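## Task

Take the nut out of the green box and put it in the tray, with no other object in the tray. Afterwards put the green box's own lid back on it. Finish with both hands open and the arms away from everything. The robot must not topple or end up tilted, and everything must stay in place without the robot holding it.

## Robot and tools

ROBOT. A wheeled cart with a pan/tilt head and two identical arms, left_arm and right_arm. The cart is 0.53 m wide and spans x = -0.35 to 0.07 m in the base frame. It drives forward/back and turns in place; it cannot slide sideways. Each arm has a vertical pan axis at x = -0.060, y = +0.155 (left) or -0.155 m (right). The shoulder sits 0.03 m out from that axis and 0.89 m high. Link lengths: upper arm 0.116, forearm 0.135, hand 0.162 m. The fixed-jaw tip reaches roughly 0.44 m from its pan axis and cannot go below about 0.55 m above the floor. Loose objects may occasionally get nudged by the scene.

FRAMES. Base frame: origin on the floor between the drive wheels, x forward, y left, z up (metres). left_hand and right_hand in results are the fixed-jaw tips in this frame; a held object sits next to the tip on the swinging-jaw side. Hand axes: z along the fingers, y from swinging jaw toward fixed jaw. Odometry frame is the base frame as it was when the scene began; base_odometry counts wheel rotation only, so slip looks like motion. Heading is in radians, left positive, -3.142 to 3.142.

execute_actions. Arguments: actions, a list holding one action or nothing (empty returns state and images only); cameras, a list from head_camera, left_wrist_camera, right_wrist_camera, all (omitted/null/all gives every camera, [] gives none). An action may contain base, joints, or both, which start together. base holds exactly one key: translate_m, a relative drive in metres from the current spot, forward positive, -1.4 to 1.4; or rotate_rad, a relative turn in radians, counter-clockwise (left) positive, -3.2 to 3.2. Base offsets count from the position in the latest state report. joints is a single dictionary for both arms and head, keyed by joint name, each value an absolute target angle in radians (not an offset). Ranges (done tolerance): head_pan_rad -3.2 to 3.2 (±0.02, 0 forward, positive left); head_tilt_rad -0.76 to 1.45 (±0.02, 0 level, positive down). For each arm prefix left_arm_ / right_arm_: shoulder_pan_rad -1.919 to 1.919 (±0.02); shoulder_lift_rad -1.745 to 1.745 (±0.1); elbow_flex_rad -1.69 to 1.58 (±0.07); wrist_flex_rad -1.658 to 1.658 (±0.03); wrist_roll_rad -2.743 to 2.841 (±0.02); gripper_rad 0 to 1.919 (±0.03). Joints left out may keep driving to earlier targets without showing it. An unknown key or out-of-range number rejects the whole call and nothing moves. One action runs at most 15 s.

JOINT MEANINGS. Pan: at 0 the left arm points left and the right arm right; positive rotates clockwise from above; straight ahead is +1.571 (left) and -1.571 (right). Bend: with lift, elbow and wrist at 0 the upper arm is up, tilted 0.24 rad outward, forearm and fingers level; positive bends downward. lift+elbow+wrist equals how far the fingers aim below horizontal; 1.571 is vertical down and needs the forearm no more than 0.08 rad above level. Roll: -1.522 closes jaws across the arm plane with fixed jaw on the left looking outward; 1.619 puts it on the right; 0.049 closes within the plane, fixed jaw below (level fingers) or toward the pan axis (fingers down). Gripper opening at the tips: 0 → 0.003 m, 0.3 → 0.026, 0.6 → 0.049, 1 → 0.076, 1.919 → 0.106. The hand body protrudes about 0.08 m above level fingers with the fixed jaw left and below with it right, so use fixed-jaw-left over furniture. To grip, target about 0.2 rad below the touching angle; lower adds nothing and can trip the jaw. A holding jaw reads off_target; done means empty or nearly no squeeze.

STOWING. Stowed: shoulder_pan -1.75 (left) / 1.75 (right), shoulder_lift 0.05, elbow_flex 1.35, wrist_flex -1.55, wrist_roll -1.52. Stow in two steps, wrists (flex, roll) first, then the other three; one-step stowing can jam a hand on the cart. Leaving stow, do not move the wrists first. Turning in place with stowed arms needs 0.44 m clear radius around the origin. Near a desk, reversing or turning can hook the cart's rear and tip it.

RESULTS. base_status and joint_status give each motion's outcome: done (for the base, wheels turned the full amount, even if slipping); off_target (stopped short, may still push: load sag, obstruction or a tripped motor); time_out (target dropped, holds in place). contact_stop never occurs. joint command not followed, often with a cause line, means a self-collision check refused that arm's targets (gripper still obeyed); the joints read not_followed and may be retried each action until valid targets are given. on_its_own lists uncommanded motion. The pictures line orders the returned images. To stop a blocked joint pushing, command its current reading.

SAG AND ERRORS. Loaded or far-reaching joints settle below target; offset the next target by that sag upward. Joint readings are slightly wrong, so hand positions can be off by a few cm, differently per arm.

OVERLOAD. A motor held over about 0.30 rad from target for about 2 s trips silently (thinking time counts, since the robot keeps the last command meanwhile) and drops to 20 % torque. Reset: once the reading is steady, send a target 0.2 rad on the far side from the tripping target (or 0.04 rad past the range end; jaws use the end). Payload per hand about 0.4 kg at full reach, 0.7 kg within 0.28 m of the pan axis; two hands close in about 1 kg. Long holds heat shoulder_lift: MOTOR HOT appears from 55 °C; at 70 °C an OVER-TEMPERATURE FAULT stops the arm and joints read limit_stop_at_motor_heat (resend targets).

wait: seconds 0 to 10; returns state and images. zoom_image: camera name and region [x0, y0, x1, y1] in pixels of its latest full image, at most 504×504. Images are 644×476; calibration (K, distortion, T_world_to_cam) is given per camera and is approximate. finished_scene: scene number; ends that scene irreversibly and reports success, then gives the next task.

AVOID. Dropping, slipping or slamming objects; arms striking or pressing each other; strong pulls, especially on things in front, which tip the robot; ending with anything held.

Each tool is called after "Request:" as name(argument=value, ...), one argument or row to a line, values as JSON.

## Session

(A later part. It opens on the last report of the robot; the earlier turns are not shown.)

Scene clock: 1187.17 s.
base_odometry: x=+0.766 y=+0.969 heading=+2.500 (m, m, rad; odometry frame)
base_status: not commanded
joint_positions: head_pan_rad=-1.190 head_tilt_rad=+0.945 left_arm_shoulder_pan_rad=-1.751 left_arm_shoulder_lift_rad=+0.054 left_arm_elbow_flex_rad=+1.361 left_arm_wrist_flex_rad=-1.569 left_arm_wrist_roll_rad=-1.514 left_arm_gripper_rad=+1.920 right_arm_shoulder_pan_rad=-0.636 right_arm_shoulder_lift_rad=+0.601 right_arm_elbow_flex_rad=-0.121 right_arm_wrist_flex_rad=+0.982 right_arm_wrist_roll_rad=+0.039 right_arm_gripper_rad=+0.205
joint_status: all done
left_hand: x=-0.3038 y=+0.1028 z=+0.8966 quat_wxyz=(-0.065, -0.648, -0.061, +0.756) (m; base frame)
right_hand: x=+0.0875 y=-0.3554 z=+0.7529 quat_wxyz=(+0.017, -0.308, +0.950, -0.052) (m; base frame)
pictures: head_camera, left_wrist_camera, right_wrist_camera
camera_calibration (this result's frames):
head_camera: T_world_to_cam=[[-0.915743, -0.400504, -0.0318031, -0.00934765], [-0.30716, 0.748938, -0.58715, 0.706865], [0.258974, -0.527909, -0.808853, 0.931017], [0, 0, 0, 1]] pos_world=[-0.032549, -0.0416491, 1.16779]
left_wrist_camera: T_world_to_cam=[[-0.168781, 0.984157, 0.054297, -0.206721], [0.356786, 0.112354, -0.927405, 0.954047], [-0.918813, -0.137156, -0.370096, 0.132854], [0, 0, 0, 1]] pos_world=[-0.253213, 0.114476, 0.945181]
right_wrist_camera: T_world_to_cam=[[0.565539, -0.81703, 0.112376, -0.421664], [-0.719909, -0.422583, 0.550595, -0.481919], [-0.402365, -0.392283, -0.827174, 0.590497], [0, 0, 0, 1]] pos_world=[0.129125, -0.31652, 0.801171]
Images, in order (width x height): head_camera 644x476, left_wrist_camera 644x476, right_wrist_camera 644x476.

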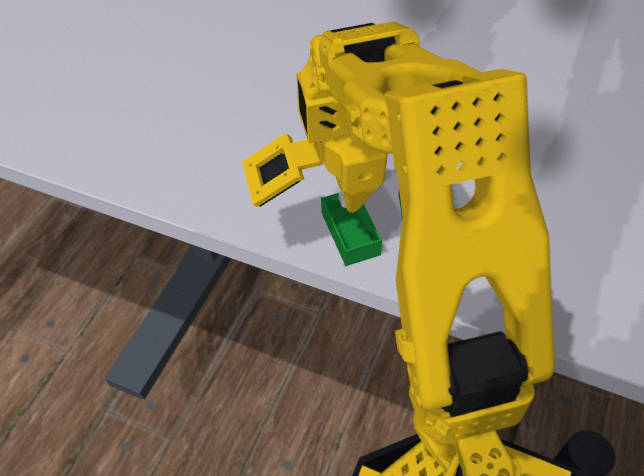

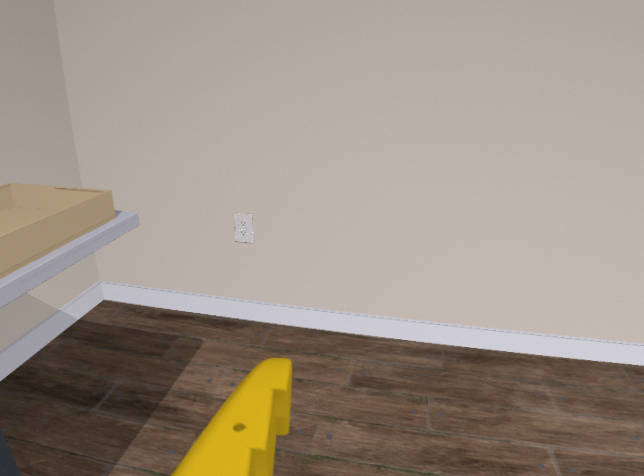

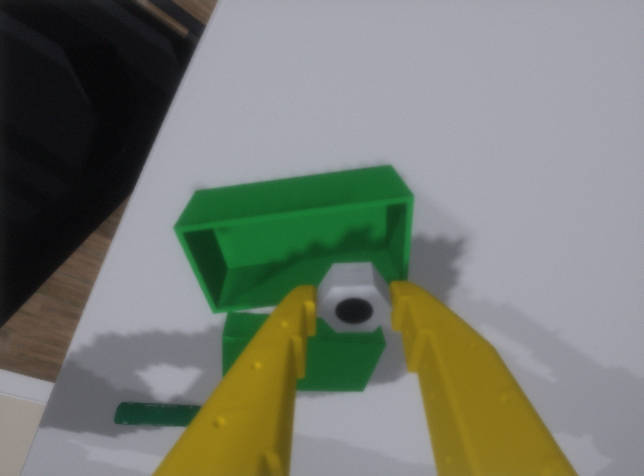

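Request:
execute_actions(
  actions=[
    {"base": {"translate_m": -0.29}, "joints": {"right_arm_shoulder_pan_rad": 0.543, "right_arm_shoulder_lift_rad": 0.575, "right_arm_elbow_flex_rad": -0.428, "right_arm_wrist_flex_rad": 1.375, "right_arm_wrist_roll_rad": -0.995, "right_arm_gripper_rad": 0.04, "head_pan_rad": -2.05, "head_tilt_rad": 0.85}},
  ],
  cameras=["head_camera", "right_wrist_camera"],
)

Scene clock: 1240.67 s.
base_odometry: x=+0.999 y=+0.796 heading=+2.505 (m, m, rad; odometry frame)
base_status: done
joint_positions: head_pan_rad=-2.040 head_tilt_rad=+0.865 left_arm_shoulder_pan_rad=-1.751 left_arm_shoulder_lift_rad=+0.054 left_arm_elbow_flex_rad=+1.361 left_arm_wrist_flex_rad=-1.569 left_arm_wrist_roll_rad=-1.514 left_arm_gripper_rad=+1.920 right_arm_shoulder_pan_rad=+0.538 right_arm_shoulder_lift_rad=+0.601 right_arm_elbow_flex_rad=-0.398 right_arm_wrist_flex_rad=+1.370 right_arm_wrist_roll_rad=-0.984 right_arm_gripper_rad=+0.205
joint_status: right_arm_gripper_rad off_target (ended at +0.205, target +0.040); the others done
left_hand: x=-0.3038 y=+0.1028 z=+0.8966 quat_wxyz=(-0.065, -0.648, -0.061, +0.756) (m; base frame)
right_hand: x=-0.1803 y=-0.3695 z=+0.7884 quat_wxyz=(+0.000, +0.707, +0.707, +0.001) (m; base frame)
pictures: head_camera, right_wrist_camera
camera_calibration (this result's frames):
head_camera: T_world_to_cam=[[-0.906274, 0.421683, -0.0291756, -0.0119268], [0.337652, 0.680695, -0.650112, 0.809641], [-0.254282, -0.599031, -0.759278, 0.849832], [0, 0, 0, 1]] pos_world=[-0.0680889, -0.0370132, 1.17127]
right_wrist_camera: T_world_to_cam=[[-0.999792, 0.0202017, 0.00296793, -0.172405], [0.0184208, 0.829687, 0.557925, -0.110218], [0.00880859, 0.557863, -0.829886, 0.933975], [0, 0, 0, 1]] pos_world=[-0.178566, -0.426101, 0.837098]
Images, in order (width x height): head_camera 644x476, right_wrist_camera 644x476.

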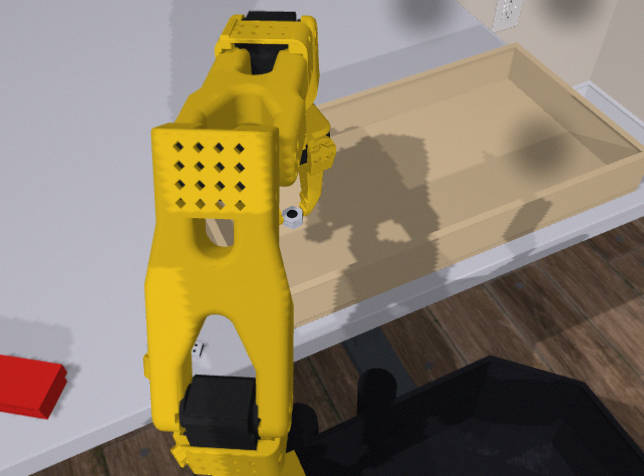

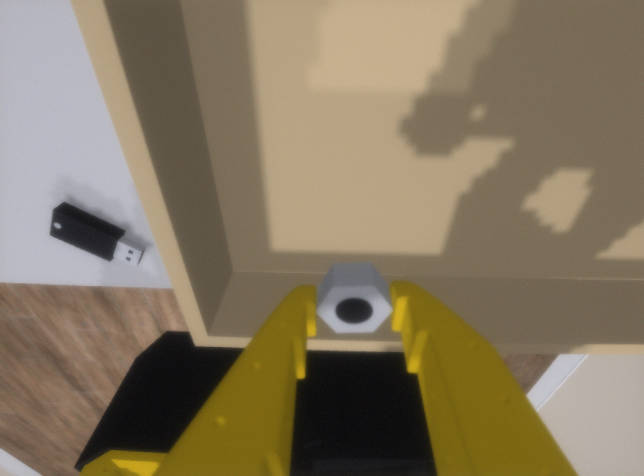

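Request:
zoom_image(
  camera="head_camera",
  region=[290, 30, 644, 330],
)

Request:
zoom_image(
  camera="right_wrist_camera",
  region=[140, 120, 644, 400],
)

Region (290, 30, 644, 330) of head_camera's 644x476 image, scaled by 1.424; it fills the top 427 rows of this view, and the rest is white.

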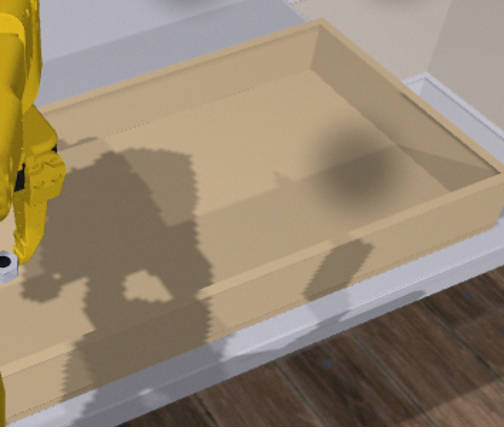

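Region (140, 120, 644, 400) of right_wrist_camera's 644x476 image, scaled by 1.000.

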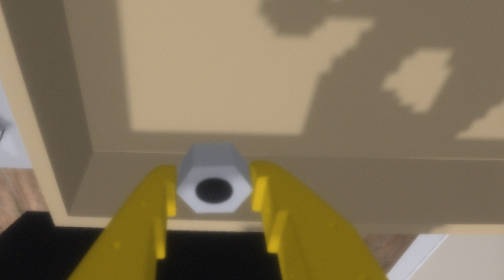

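Request:
execute_actions(
  actions=[
    {"joints": {"right_arm_shoulder_lift_rad": 0.836, "right_arm_wrist_flex_rad": 1.103}},
  ],
  cameras=["head_camera", "right_wrist_camera"],
)

Scene clock: 1273.00 s.
base_odometry: x=+0.999 y=+0.796 heading=+2.505 (m, m, rad; odometry frame)
base_status: not commanded
joint_positions: head_pan_rad=-2.040 head_tilt_rad=+0.865 left_arm_shoulder_pan_rad=-1.751 left_arm_shoulder_lift_rad=+0.054 left_arm_elbow_flex_rad=+1.361 left_arm_wrist_flex_rad=-1.569 left_arm_wrist_roll_rad=-1.514 left_arm_gripper_rad=+1.920 right_arm_shoulder_pan_rad=+0.538 right_arm_shoulder_lift_rad=+0.856 right_arm_elbow_flex_rad=-0.400 right_arm_wrist_flex_rad=+1.109 right_arm_wrist_roll_rad=-0.984 right_arm_gripper_rad=+0.205
joint_status: all done
left_hand: x=-0.3038 y=+0.1028 z=+0.8966 quat_wxyz=(-0.065, -0.648, -0.061, +0.756) (m; base frame)
right_hand: x=-0.1845 y=-0.3764 z=+0.7314 quat_wxyz=(+0.001, +0.707, +0.707, -0.003) (m; base frame)
pictures: head_camera, right_wrist_camera
camera_calibration (this result's frames):
head_camera: T_world_to_cam=[[-0.906274, 0.421683, -0.0291756, -0.0119268], [0.337652, 0.680695, -0.650112, 0.809641], [-0.254282, -0.599031, -0.759278, 0.849832], [0, 0, 0, 1]] pos_world=[-0.0680889, -0.0370132, 1.17127]
right_wrist_camera: T_world_to_cam=[[-0.999772, 0.0202338, 0.00676156, -0.178987], [0.0206013, 0.833344, 0.55237, -0.0667399], [0.00554182, 0.552384, -0.833572, 0.890595], [0, 0, 0, 1]] pos_world=[-0.182506, -0.432711, 0.78045]
Images, in order (width x height): head_camera 644x476, right_wrist_camera 644x476.

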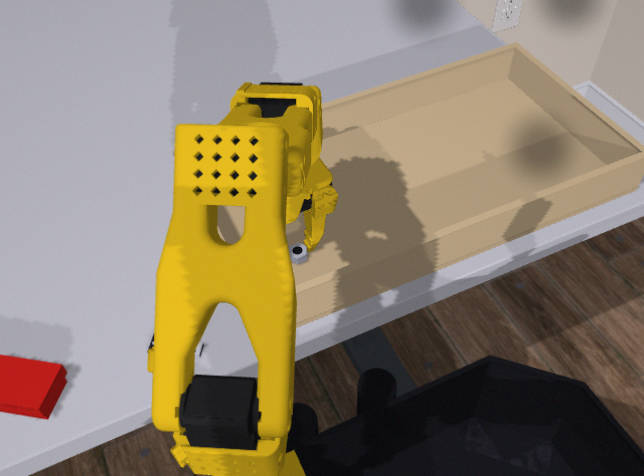

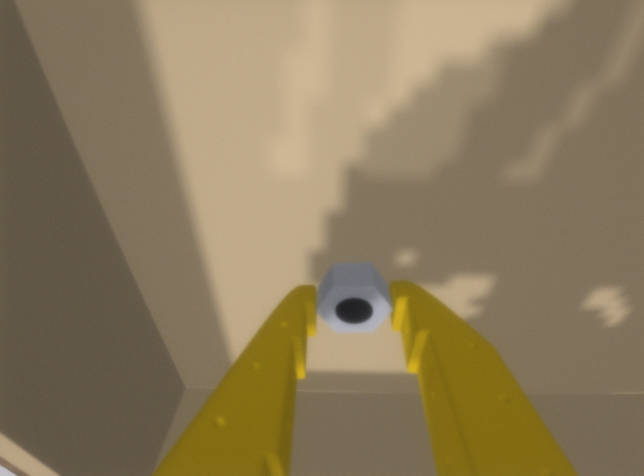

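Request:
execute_actions(
  actions=[
    {"joints": {"right_arm_gripper_rad": 0.4, "right_arm_shoulder_lift_rad": 0.817}},
  ],
  cameras=["right_wrist_camera"],
)

Scene clock: 1299.23 s.
base_odometry: x=+0.999 y=+0.796 heading=+2.505 (m, m, rad; odometry frame)
base_status: not commanded
joint_positions: head_pan_rad=-2.040 head_tilt_rad=+0.865 left_arm_shoulder_pan_rad=-1.751 left_arm_shoulder_lift_rad=+0.054 left_arm_elbow_flex_rad=+1.361 left_arm_wrist_flex_rad=-1.569 left_arm_wrist_roll_rad=-1.514 left_arm_gripper_rad=+1.920 right_arm_shoulder_pan_rad=+0.538 right_arm_shoulder_lift_rad=+0.856 right_arm_elbow_flex_rad=-0.400 right_arm_wrist_flex_rad=+1.109 right_arm_wrist_roll_rad=-0.984 right_arm_gripper_rad=+0.390
joint_status: all done
left_hand: x=-0.3038 y=+0.1028 z=+0.8966 quat_wxyz=(-0.065, -0.648, -0.061, +0.756) (m; base frame)
right_hand: x=-0.1845 y=-0.3764 z=+0.7314 quat_wxyz=(+0.001, +0.707, +0.707, -0.003) (m; base frame)
pictures: right_wrist_camera
camera_calibration (this result's frames):
right_wrist_camera: T_world_to_cam=[[-0.999772, 0.0202338, 0.00676156, -0.178987], [0.0206013, 0.833344, 0.55237, -0.0667399], [0.00554182, 0.552384, -0.833572, 0.890595], [0, 0, 0, 1]] pos_world=[-0.182506, -0.432711, 0.78045]
Images, in order (width x height): right_wrist_camera 644x476.

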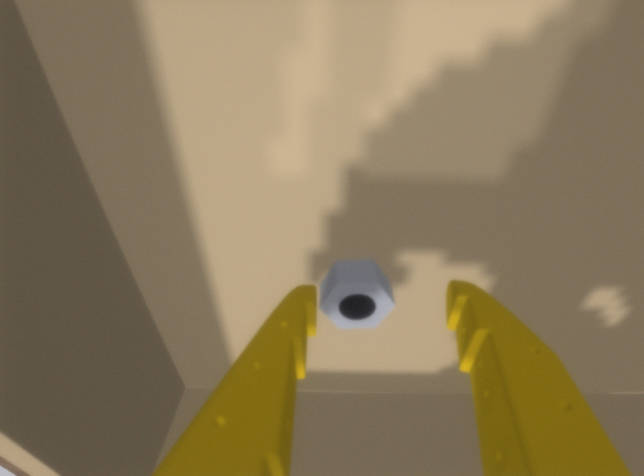

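Request:
execute_actions(
  actions=[
    {"joints": {"right_arm_shoulder_lift_rad": 0.549, "right_arm_elbow_flex_rad": -0.317, "right_arm_wrist_flex_rad": 1.286}},
  ],
  cameras=["head_camera", "right_wrist_camera"],
)

Scene clock: 1335.77 s.
base_odometry: x=+0.999 y=+0.796 heading=+2.505 (m, m, rad; odometry frame)
base_status: not commanded
joint_positions: head_pan_rad=-2.040 head_tilt_rad=+0.865 left_arm_shoulder_pan_rad=-1.751 left_arm_shoulder_lift_rad=+0.054 left_arm_elbow_flex_rad=+1.361 left_arm_wrist_flex_rad=-1.569 left_arm_wrist_roll_rad=-1.514 left_arm_gripper_rad=+1.920 right_arm_shoulder_pan_rad=+0.538 right_arm_shoulder_lift_rad=+0.599 right_arm_elbow_flex_rad=-0.314 right_arm_wrist_flex_rad=+1.281 right_arm_wrist_roll_rad=-0.984 right_arm_gripper_rad=+0.391
joint_status: all done
left_hand: x=-0.3038 y=+0.1028 z=+0.8966 quat_wxyz=(-0.065, -0.648, -0.061, +0.756) (m; base frame)
right_hand: x=-0.1796 y=-0.3683 z=+0.7776 quat_wxyz=(+0.001, +0.707, +0.707, -0.002) (m; base frame)
pictures: head_camera, right_wrist_camera
camera_calibration (this result's frames):
head_camera: T_world_to_cam=[[-0.906274, 0.421683, -0.0291756, -0.0119268], [0.337652, 0.680695, -0.650112, 0.809641], [-0.254282, -0.599031, -0.759278, 0.849832], [0, 0, 0, 1]] pos_world=[-0.0680889, -0.0370132, 1.17127]
right_wrist_camera: T_world_to_cam=[[-0.999777, 0.0202254, 0.00600286, -0.174022], [0.0201669, 0.832616, 0.553484, -0.100348], [0.00619633, 0.553481, -0.832838, 0.924511], [0, 0, 0, 1]] pos_world=[-0.177688, -0.424629, 0.826554]
Images, in order (width x height): head_camera 644x476, right_wrist_camera 644x476.

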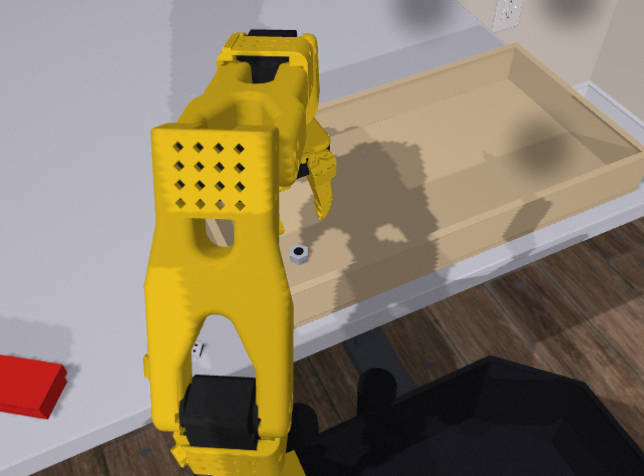

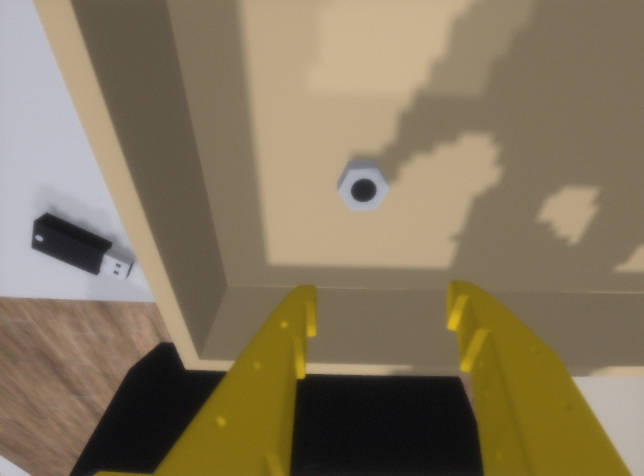

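Request:
execute_actions(
  actions=[
    {"base": {"translate_m": 0.29}, "joints": {"right_arm_shoulder_pan_rad": -0.453, "right_arm_shoulder_lift_rad": 0.575, "right_arm_wrist_roll_rad": -1.615, "right_arm_gripper_rad": 0.68, "head_pan_rad": -1.2, "head_tilt_rad": 0.96}},
  ],
  cameras=["head_camera", "right_wrist_camera"],
)

Scene clock: 1368.23 s.
base_odometry: x=+0.767 y=+0.969 heading=+2.499 (m, m, rad; odometry frame)
base_status: done
joint_positions: head_pan_rad=-1.210 head_tilt_rad=+0.955 left_arm_shoulder_pan_rad=-1.751 left_arm_shoulder_lift_rad=+0.054 left_arm_elbow_flex_rad=+1.361 left_arm_wrist_flex_rad=-1.569 left_arm_wrist_roll_rad=-1.514 left_arm_gripper_rad=+1.920 right_arm_shoulder_pan_rad=-0.447 right_arm_shoulder_lift_rad=+0.599 right_arm_elbow_flex_rad=-0.314 right_arm_wrist_flex_rad=+1.281 right_arm_wrist_roll_rad=-1.604 right_arm_gripper_rad=+0.671
joint_status: all done
left_hand: x=-0.3038 y=+0.1028 z=+0.8966 quat_wxyz=(-0.065, -0.648, -0.061, +0.756) (m; base frame)
right_hand: x=+0.0547 y=-0.3763 z=+0.7776 quat_wxyz=(+0.002, +0.567, +0.824, -0.001) (m; base frame)
pictures: head_camera, right_wrist_camera
camera_calibration (this result's frames):
head_camera: T_world_to_cam=[[-0.923541, -0.382152, -0.0321178, -0.009352], [-0.294467, 0.760296, -0.578998, 0.698079], [0.245684, -0.525271, -0.814696, 0.937117], [0, 0, 0, 1]] pos_world=[-0.0333105, -0.0420803, 1.16735]
right_wrist_camera: T_world_to_cam=[[-0.941117, -0.338067, 0.00322783, -0.0755019], [-0.279991, 0.784724, 0.553004, -0.0996691], [-0.189485, 0.519537, -0.833172, 0.925685], [0, 0, 0, 1]] pos_world=[0.0764412, -0.42824, 0.826617]
Images, in order (width x height): head_camera 644x476, right_wrist_camera 644x476.

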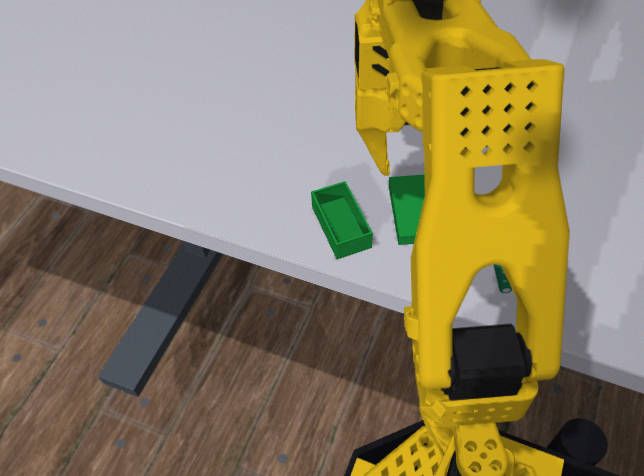

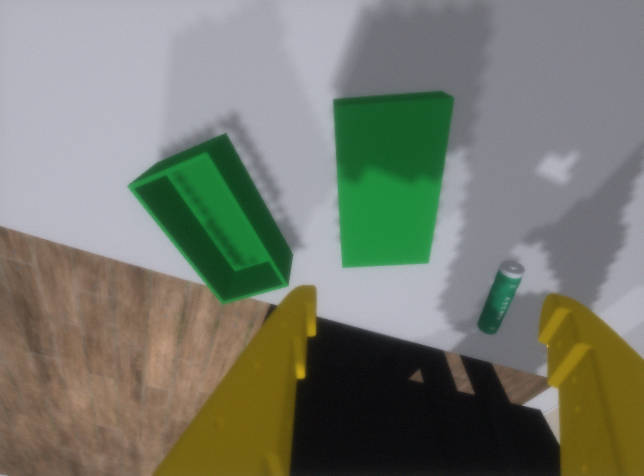

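Request:
zoom_image(
  camera="right_wrist_camera",
  region=[300, 80, 500, 280],
)

Request:
zoom_image(
  camera="right_wrist_camera",
  region=[115, 115, 325, 325],
)

Region (300, 80, 500, 280) of right_wrist_camera's 644x476 image, scaled by 2.520.

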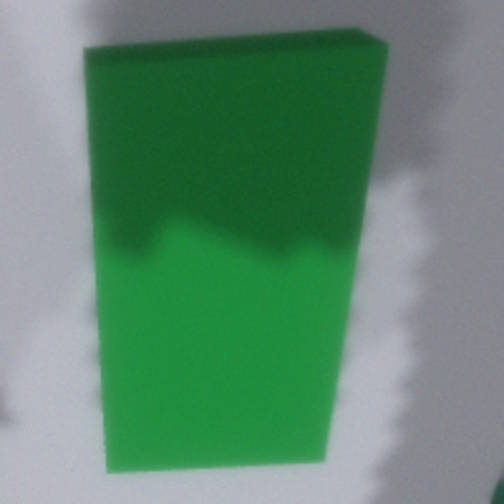

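Region (115, 115, 325, 325) of right_wrist_camera's 644x476 image, scaled by 2.400.

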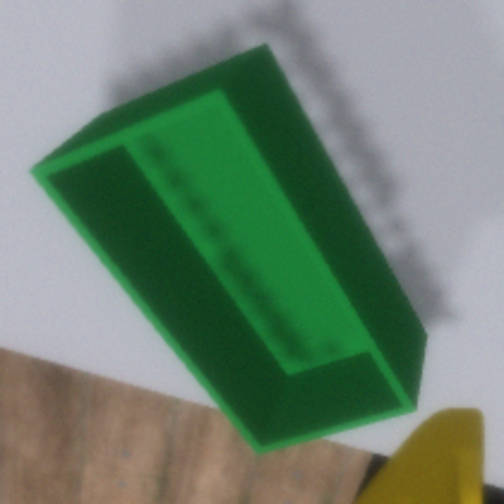

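Request:
execute_actions(
  actions=[
    {"joints": {"right_arm_shoulder_pan_rad": -0.417, "right_arm_shoulder_lift_rad": 0.812, "right_arm_wrist_flex_rad": 1.042, "right_arm_wrist_roll_rad": -1.519, "right_arm_gripper_rad": 0.58}},
  ],
  cameras=["head_camera", "right_wrist_camera"],
)

Scene clock: 1489.17 s.
base_odometry: x=+0.767 y=+0.969 heading=+2.499 (m, m, rad; odometry frame)
base_status: not commanded
joint_positions: head_pan_rad=-1.210 head_tilt_rad=+0.955 left_arm_shoulder_pan_rad=-1.751 left_arm_shoulder_lift_rad=+0.054 left_arm_elbow_flex_rad=+1.361 left_arm_wrist_flex_rad=-1.569 left_arm_wrist_roll_rad=-1.514 left_arm_gripper_rad=+1.920 right_arm_shoulder_pan_rad=-0.424 right_arm_shoulder_lift_rad=+0.829 right_arm_elbow_flex_rad=-0.314 right_arm_wrist_flex_rad=+1.048 right_arm_wrist_roll_rad=-1.530 right_arm_gripper_rad=+0.589
joint_status: all done
left_hand: x=-0.3038 y=+0.1028 z=+0.8966 quat_wxyz=(-0.065, -0.648, -0.061, +0.756) (m; base frame)
right_hand: x=+0.0513 y=-0.3827 z=+0.7269 quat_wxyz=(+0.003, +0.546, +0.838, -0.002) (m; base frame)
pictures: head_camera, right_wrist_camera
camera_calibration (this result's frames):
head_camera: T_world_to_cam=[[-0.923541, -0.382152, -0.0321178, -0.009352], [-0.294467, 0.760296, -0.578998, 0.698079], [0.245684, -0.525271, -0.814696, 0.937117], [0, 0, 0, 1]] pos_world=[-0.0333105, -0.0420804, 1.16735]
right_wrist_camera: T_world_to_cam=[[-0.922809, -0.385243, 0.00348133, -0.0998622], [-0.319866, 0.771178, 0.550427, -0.0687362], [-0.214733, 0.506825, -0.834876, 0.883761], [0, 0, 0, 1]] pos_world=[0.0756326, -0.433376, 0.776013]
Images, in order (width x height): head_camera 644x476, right_wrist_camera 644x476.

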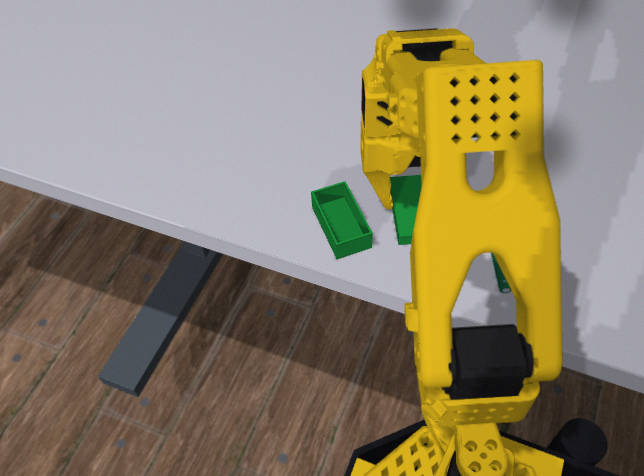

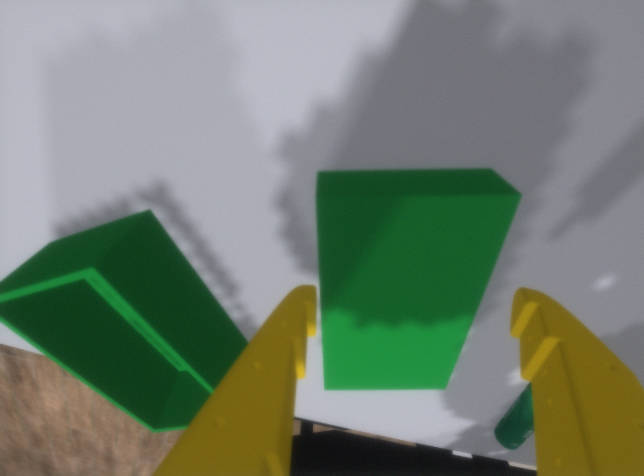

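Request:
execute_actions(
  actions=[
    {"joints": {"right_arm_gripper_rad": 0.29, "right_arm_shoulder_lift_rad": 0.79}},
  ],
  cameras=["right_wrist_camera"],
)

Scene clock: 1493.80 s.
base_odometry: x=+0.767 y=+0.969 heading=+2.499 (m, m, rad; odometry frame)
base_status: not commanded
joint_positions: head_pan_rad=-1.210 head_tilt_rad=+0.955 left_arm_shoulder_pan_rad=-1.751 left_arm_shoulder_lift_rad=+0.054 left_arm_elbow_flex_rad=+1.361 left_arm_wrist_flex_rad=-1.569 left_arm_wrist_roll_rad=-1.514 left_arm_gripper_rad=+1.920 right_arm_shoulder_pan_rad=-0.424 right_arm_shoulder_lift_rad=+0.829 right_arm_elbow_flex_rad=-0.314 right_arm_wrist_flex_rad=+1.048 right_arm_wrist_roll_rad=-1.530 right_arm_gripper_rad=+0.432
joint_status: right_arm_gripper_rad off_target (ended at +0.432, target +0.290); the others done
left_hand: x=-0.3038 y=+0.1028 z=+0.8966 quat_wxyz=(-0.065, -0.648, -0.061, +0.756) (m; base frame)
right_hand: x=+0.0513 y=-0.3827 z=+0.7269 quat_wxyz=(+0.003, +0.546, +0.838, -0.002) (m; base frame)
pictures: right_wrist_camera
camera_calibration (this result's frames):
right_wrist_camera: T_world_to_cam=[[-0.922809, -0.385243, 0.00348133, -0.0998622], [-0.319866, 0.771178, 0.550427, -0.0687362], [-0.214733, 0.506825, -0.834876, 0.883761], [0, 0, 0, 1]] pos_world=[0.0756326, -0.433376, 0.776013]
Images, in order (width x height): right_wrist_camera 644x476.

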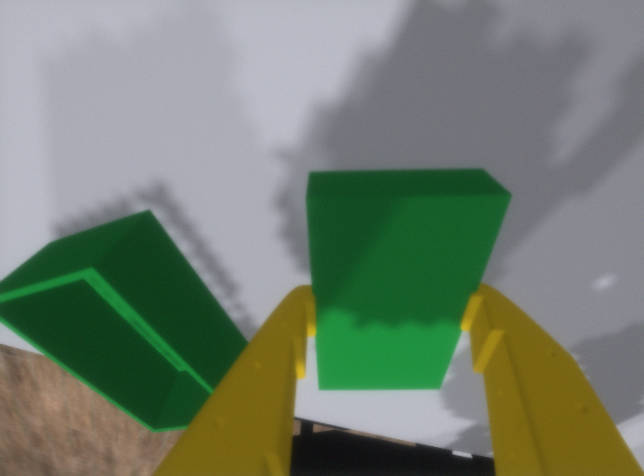

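Request:
zoom_image(
  camera="right_wrist_camera",
  region=[290, 155, 530, 405],
)

Request:
zoom_image(
  camera="right_wrist_camera",
  region=[0, 195, 260, 445],
)

Region (290, 155, 530, 405) of right_wrist_camera's 644x476 image, scaled by 2.016; it fills the left 484 columns of this view, and the rest is white.

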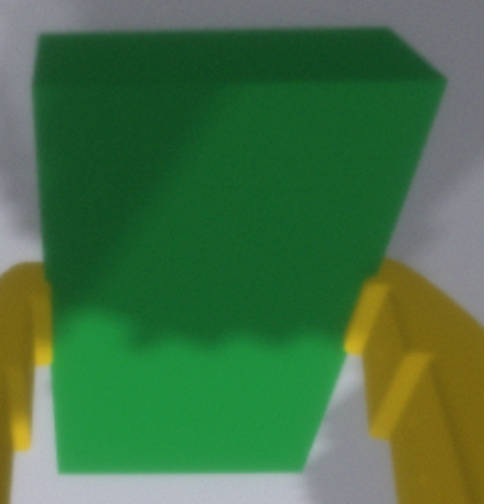

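Region (0, 195, 260, 445) of right_wrist_camera's 644x476 image, scaled by 1.938; it fills the top 485 rows of this view, and the rest is white.

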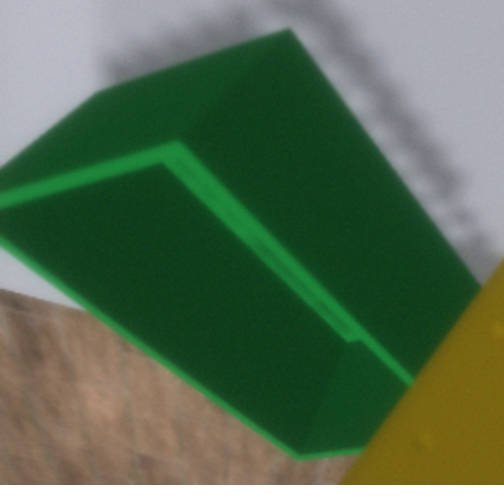

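Request:
execute_actions(
  actions=[
    {"joints": {"right_arm_shoulder_lift_rad": 0.613, "right_arm_wrist_flex_rad": 1.145, "right_arm_shoulder_pan_rad": -0.477}},
  ],
  cameras=["right_wrist_camera"],
)

Scene clock: 1596.63 s.
base_odometry: x=+0.767 y=+0.969 heading=+2.499 (m, m, rad; odometry frame)
base_status: not commanded
joint_positions: head_pan_rad=-1.210 head_tilt_rad=+0.955 left_arm_shoulder_pan_rad=-1.751 left_arm_shoulder_lift_rad=+0.054 left_arm_elbow_flex_rad=+1.361 left_arm_wrist_flex_rad=-1.569 left_arm_wrist_roll_rad=-1.514 left_arm_gripper_rad=+1.920 right_arm_shoulder_pan_rad=-0.470 right_arm_shoulder_lift_rad=+0.667 right_arm_elbow_flex_rad=-0.314 right_arm_wrist_flex_rad=+1.140 right_arm_wrist_roll_rad=-1.530 right_arm_gripper_rad=+0.432
joint_status: all done
left_hand: x=-0.3038 y=+0.1028 z=+0.8966 quat_wxyz=(-0.065, -0.648, -0.061, +0.756) (m; base frame)
right_hand: x=+0.0660 y=-0.3858 z=+0.7633 quat_wxyz=(+0.033, +0.526, +0.850, -0.020) (m; base frame)
pictures: right_wrist_camera
camera_calibration (this result's frames):
right_wrist_camera: T_world_to_cam=[[-0.904188, -0.427132, 0.0014482, -0.103495], [-0.371646, 0.788392, 0.490223, -0.025751], [-0.210532, 0.442715, -0.871596, 0.921939], [0, 0, 0, 1]] pos_world=[0.0909476, -0.432061, 0.816332]
Images, in order (width x height): right_wrist_camera 644x476.

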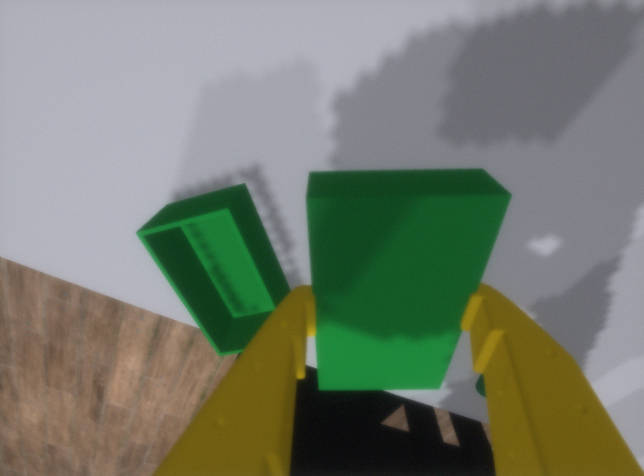

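Request:
execute_actions(
  actions=[
    {"joints": {"right_arm_shoulder_pan_rad": -0.689, "right_arm_elbow_flex_rad": -0.244, "right_arm_wrist_roll_rad": -1.484}},
  ],
  cameras=["head_camera", "right_wrist_camera"],
)

Scene clock: 1602.80 s.
base_odometry: x=+0.767 y=+0.969 heading=+2.499 (m, m, rad; odometry frame)
base_status: not commanded
joint_positions: head_pan_rad=-1.210 head_tilt_rad=+0.955 left_arm_shoulder_pan_rad=-1.751 left_arm_shoulder_lift_rad=+0.054 left_arm_elbow_flex_rad=+1.361 left_arm_wrist_flex_rad=-1.569 left_arm_wrist_roll_rad=-1.514 left_arm_gripper_rad=+1.920 right_arm_shoulder_pan_rad=-0.682 right_arm_shoulder_lift_rad=+0.665 right_arm_elbow_flex_rad=-0.242 right_arm_wrist_flex_rad=+1.140 right_arm_wrist_roll_rad=-1.495 right_arm_gripper_rad=+0.432
joint_status: all done
left_hand: x=-0.3038 y=+0.1028 z=+0.8966 quat_wxyz=(-0.065, -0.648, -0.061, +0.756) (m; base frame)
right_hand: x=+0.1022 y=-0.3426 z=+0.7541 quat_wxyz=(+0.003, +0.418, +0.909, -0.002) (m; base frame)
pictures: head_camera, right_wrist_camera
camera_calibration (this result's frames):
head_camera: T_world_to_cam=[[-0.923541, -0.382152, -0.0321178, -0.009352], [-0.294467, 0.760296, -0.578998, 0.698079], [0.245684, -0.525271, -0.814696, 0.937117], [0, 0, 0, 1]] pos_world=[-0.0333105, -0.0420804, 1.16735]
right_wrist_camera: T_world_to_cam=[[-0.772218, -0.635346, 0.0037536, -0.138801], [-0.528848, 0.646029, 0.550424, -0.11991], [-0.352135, 0.423062, -0.834877, 0.882388], [0, 0, 0, 1]] pos_world=[0.140121, -0.384027, 0.803208]
Images, in order (width x height): head_camera 644x476, right_wrist_camera 644x476.

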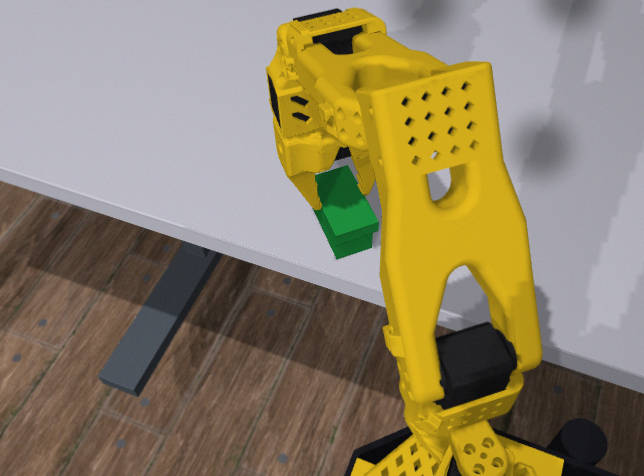

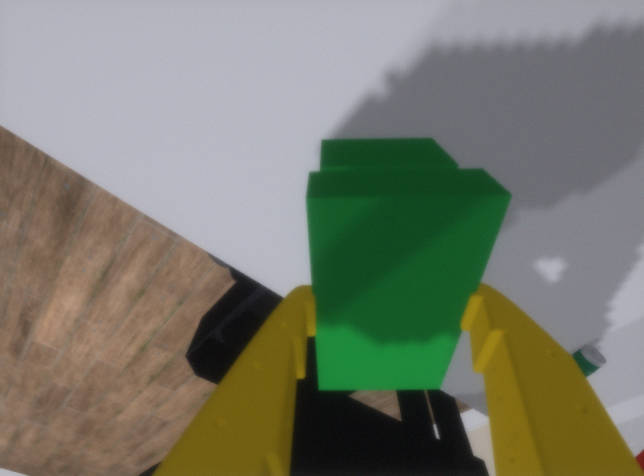

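Request:
zoom_image(
  camera="right_wrist_camera",
  region=[295, 125, 525, 215],
)

Request:
zoom_image(
  camera="right_wrist_camera",
  region=[295, 125, 395, 205],
)

Request:
zoom_image(
  camera="right_wrist_camera",
  region=[410, 125, 520, 205],
)

Request:
zoom_image(
  camera="head_camera",
  region=[280, 140, 420, 280],
)

Region (295, 125, 525, 215) of right_wrist_camera's 644x476 image, scaled by 2.191; it fills the top 197 rows of this view, and the rest is white.

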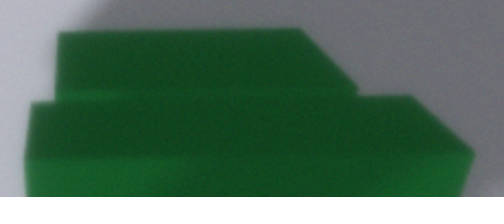

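Region (295, 125, 395, 205) of right_wrist_camera's 644x476 image, scaled by 5.040; it fills the top 403 rows of this view, and the rest is white.

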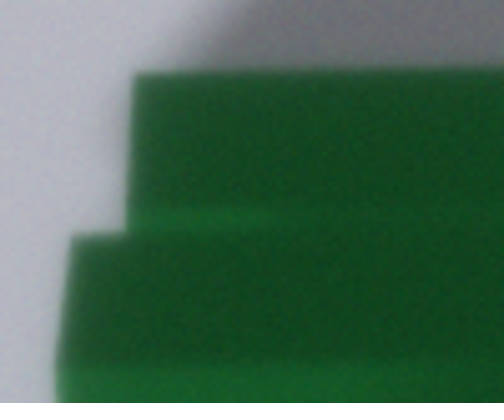

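Region (410, 125, 520, 205) of right_wrist_camera's 644x476 image, scaled by 4.582; it fills the top 367 rows of this view, and the rest is white.

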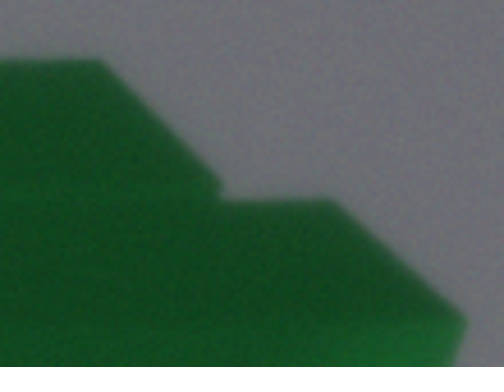

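Region (280, 140, 420, 280) of head_camera's 644x476 image, scaled by 3.600.

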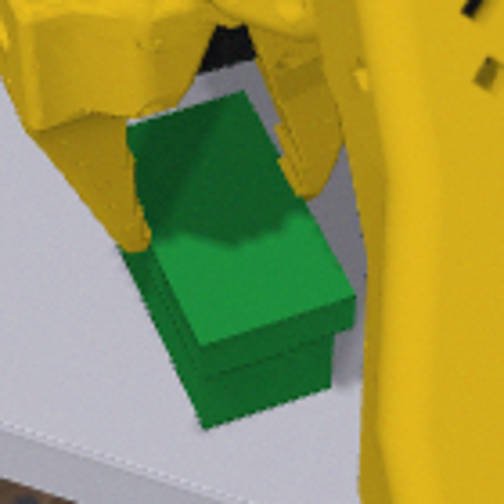

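Request:
zoom_image(
  camera="head_camera",
  region=[305, 195, 390, 270],
)

Region (305, 195, 390, 270) of head_camera's 644x476 image, scaled by 5.929; it fills the top 445 rows of this view, and the rest is white.

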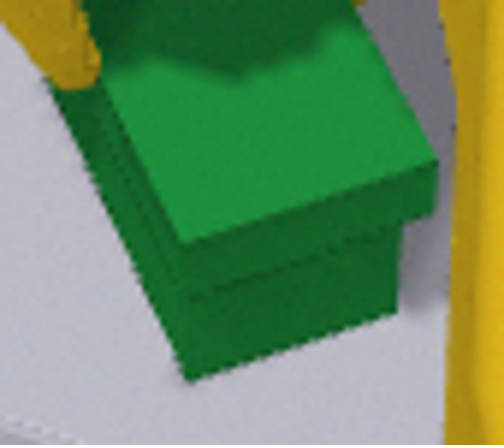

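Request:
execute_actions(
  actions=[
    {"joints": {"right_arm_shoulder_lift_rad": 0.666, "right_arm_wrist_flex_rad": 1.112, "right_arm_wrist_roll_rad": -1.5145, "right_arm_shoulder_pan_rad": -0.69}},
  ],
  cameras=["head_camera", "right_wrist_camera"],
)

Scene clock: 1694.67 s.
base_odometry: x=+0.767 y=+0.969 heading=+2.499 (m, m, rad; odometry frame)
base_status: not commanded
joint_positions: head_pan_rad=-1.210 head_tilt_rad=+0.955 left_arm_shoulder_pan_rad=-1.751 left_arm_shoulder_lift_rad=+0.054 left_arm_elbow_flex_rad=+1.361 left_arm_wrist_flex_rad=-1.569 left_arm_wrist_roll_rad=-1.514 left_arm_gripper_rad=+1.920 right_arm_shoulder_pan_rad=-0.683 right_arm_shoulder_lift_rad=+0.682 right_arm_elbow_flex_rad=-0.242 right_arm_wrist_flex_rad=+1.120 right_arm_wrist_roll_rad=-1.503 right_arm_gripper_rad=+0.432
joint_status: all done
left_hand: x=-0.3038 y=+0.1028 z=+0.8966 quat_wxyz=(-0.065, -0.648, -0.061, +0.756) (m; base frame)
right_hand: x=+0.1030 y=-0.3430 z=+0.7504 quat_wxyz=(+0.005, +0.420, +0.907, -0.002) (m; base frame)
pictures: head_camera, right_wrist_camera
camera_calibration (this result's frames):
head_camera: T_world_to_cam=[[-0.923541, -0.382152, -0.0321178, -0.009352], [-0.294467, 0.760296, -0.578998, 0.69808], [0.245684, -0.525271, -0.814696, 0.937117], [0, 0, 0, 1]] pos_world=[-0.0333105, -0.0420803, 1.16735]
right_wrist_camera: T_world_to_cam=[[-0.776109, -0.630588, 0.00369099, -0.136329], [-0.525963, 0.650547, 0.54786, -0.114005], [-0.347875, 0.423258, -0.836562, 0.880704], [0, 0, 0, 1]] pos_world=[0.140607, -0.384566, 0.799725]
Images, in order (width x height): head_camera 644x476, right_wrist_camera 644x476.

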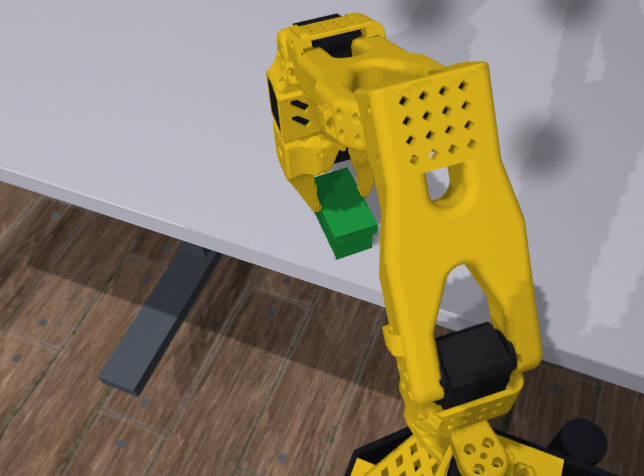

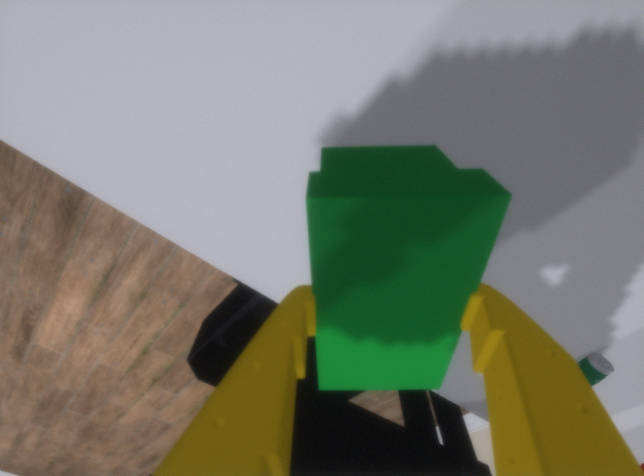

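Request:
zoom_image(
  camera="right_wrist_camera",
  region=[295, 125, 395, 205],
)

Request:
zoom_image(
  camera="right_wrist_camera",
  region=[410, 125, 520, 205],
)

Request:
zoom_image(
  camera="head_camera",
  region=[305, 195, 390, 270],
)

Region (295, 125, 395, 205) of right_wrist_camera's 644x476 image, scaled by 5.040; it fills the top 403 rows of this view, and the rest is white.

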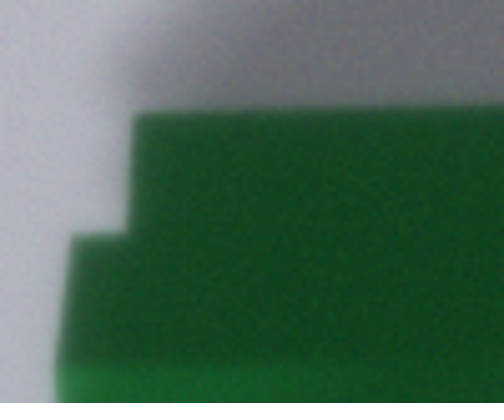

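Region (410, 125, 520, 205) of right_wrist_camera's 644x476 image, scaled by 4.582; it fills the top 367 rows of this view, and the rest is white.

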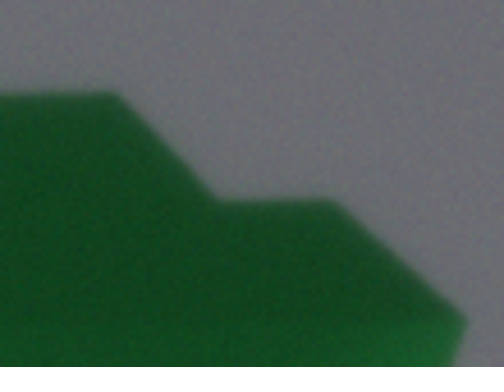

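Region (305, 195, 390, 270) of head_camera's 644x476 image, scaled by 5.929; it fills the top 445 rows of this view, and the rest is white.

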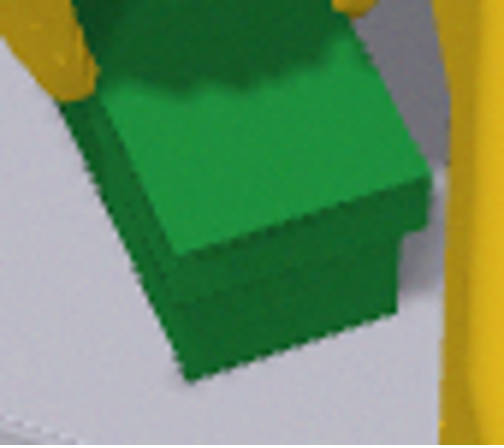

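Request:
execute_actions(
  actions=[
    {"joints": {"right_arm_shoulder_lift_rad": 0.728, "right_arm_wrist_flex_rad": 1.053}},
  ],
  cameras=["head_camera", "right_wrist_camera"],
)

Scene clock: 1720.87 s.
base_odometry: x=+0.767 y=+0.969 heading=+2.499 (m, m, rad; odometry frame)
base_status: not commanded
joint_positions: head_pan_rad=-1.210 head_tilt_rad=+0.955 left_arm_shoulder_pan_rad=-1.751 left_arm_shoulder_lift_rad=+0.054 left_arm_elbow_flex_rad=+1.361 left_arm_wrist_flex_rad=-1.569 left_arm_wrist_roll_rad=-1.514 left_arm_gripper_rad=+1.920 right_arm_shoulder_pan_rad=-0.683 right_arm_shoulder_lift_rad=+0.742 right_arm_elbow_flex_rad=-0.242 right_arm_wrist_flex_rad=+1.060 right_arm_wrist_roll_rad=-1.503 right_arm_gripper_rad=+0.432
joint_status: all done
left_hand: x=-0.3038 y=+0.1028 z=+0.8966 quat_wxyz=(-0.065, -0.648, -0.061, +0.756) (m; base frame)
right_hand: x=+0.1034 y=-0.3435 z=+0.7374 quat_wxyz=(+0.005, +0.420, +0.907, -0.002) (m; base frame)
pictures: head_camera, right_wrist_camera
camera_calibration (this result's frames):
head_camera: T_world_to_cam=[[-0.923541, -0.382152, -0.0321178, -0.00935197], [-0.294467, 0.760297, -0.578998, 0.698079], [0.245684, -0.52527, -0.814696, 0.937118], [0, 0, 0, 1]] pos_world=[-0.0333105, -0.0420804, 1.16735]
right_wrist_camera: T_world_to_cam=[[-0.776109, -0.630588, 0.00369099, -0.13628], [-0.525963, 0.650547, 0.54786, -0.10636], [-0.347875, 0.423258, -0.836562, 0.870169], [0, 0, 0, 1]] pos_world=[0.141, -0.38505, 0.786723]
Images, in order (width x height): head_camera 644x476, right_wrist_camera 644x476.

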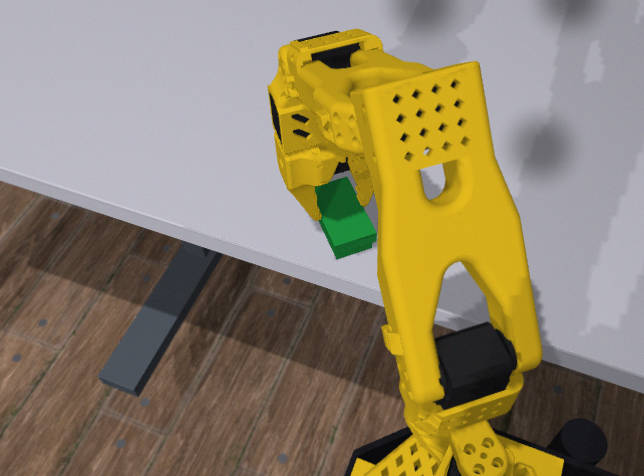

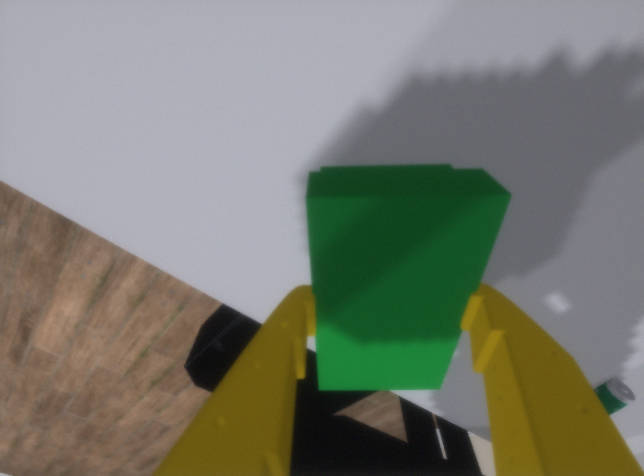

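Request:
zoom_image(
  camera="head_camera",
  region=[290, 165, 400, 270],
)

Request:
zoom_image(
  camera="right_wrist_camera",
  region=[295, 150, 525, 215],
)

Region (290, 165, 400, 270) of head_camera's 644x476 image, scaled by 4.582; it fills the top 481 rows of this view, and the rest is white.

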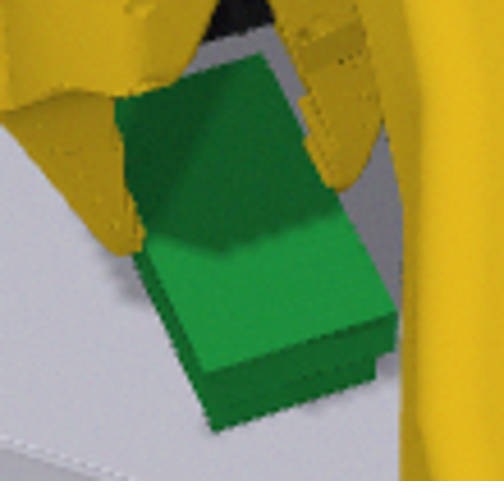

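Region (295, 150, 525, 215) of right_wrist_camera's 644x476 image, scaled by 2.191; it fills the top 142 rows of this view, and the rest is white.

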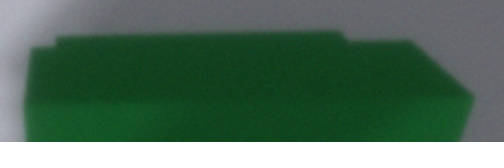

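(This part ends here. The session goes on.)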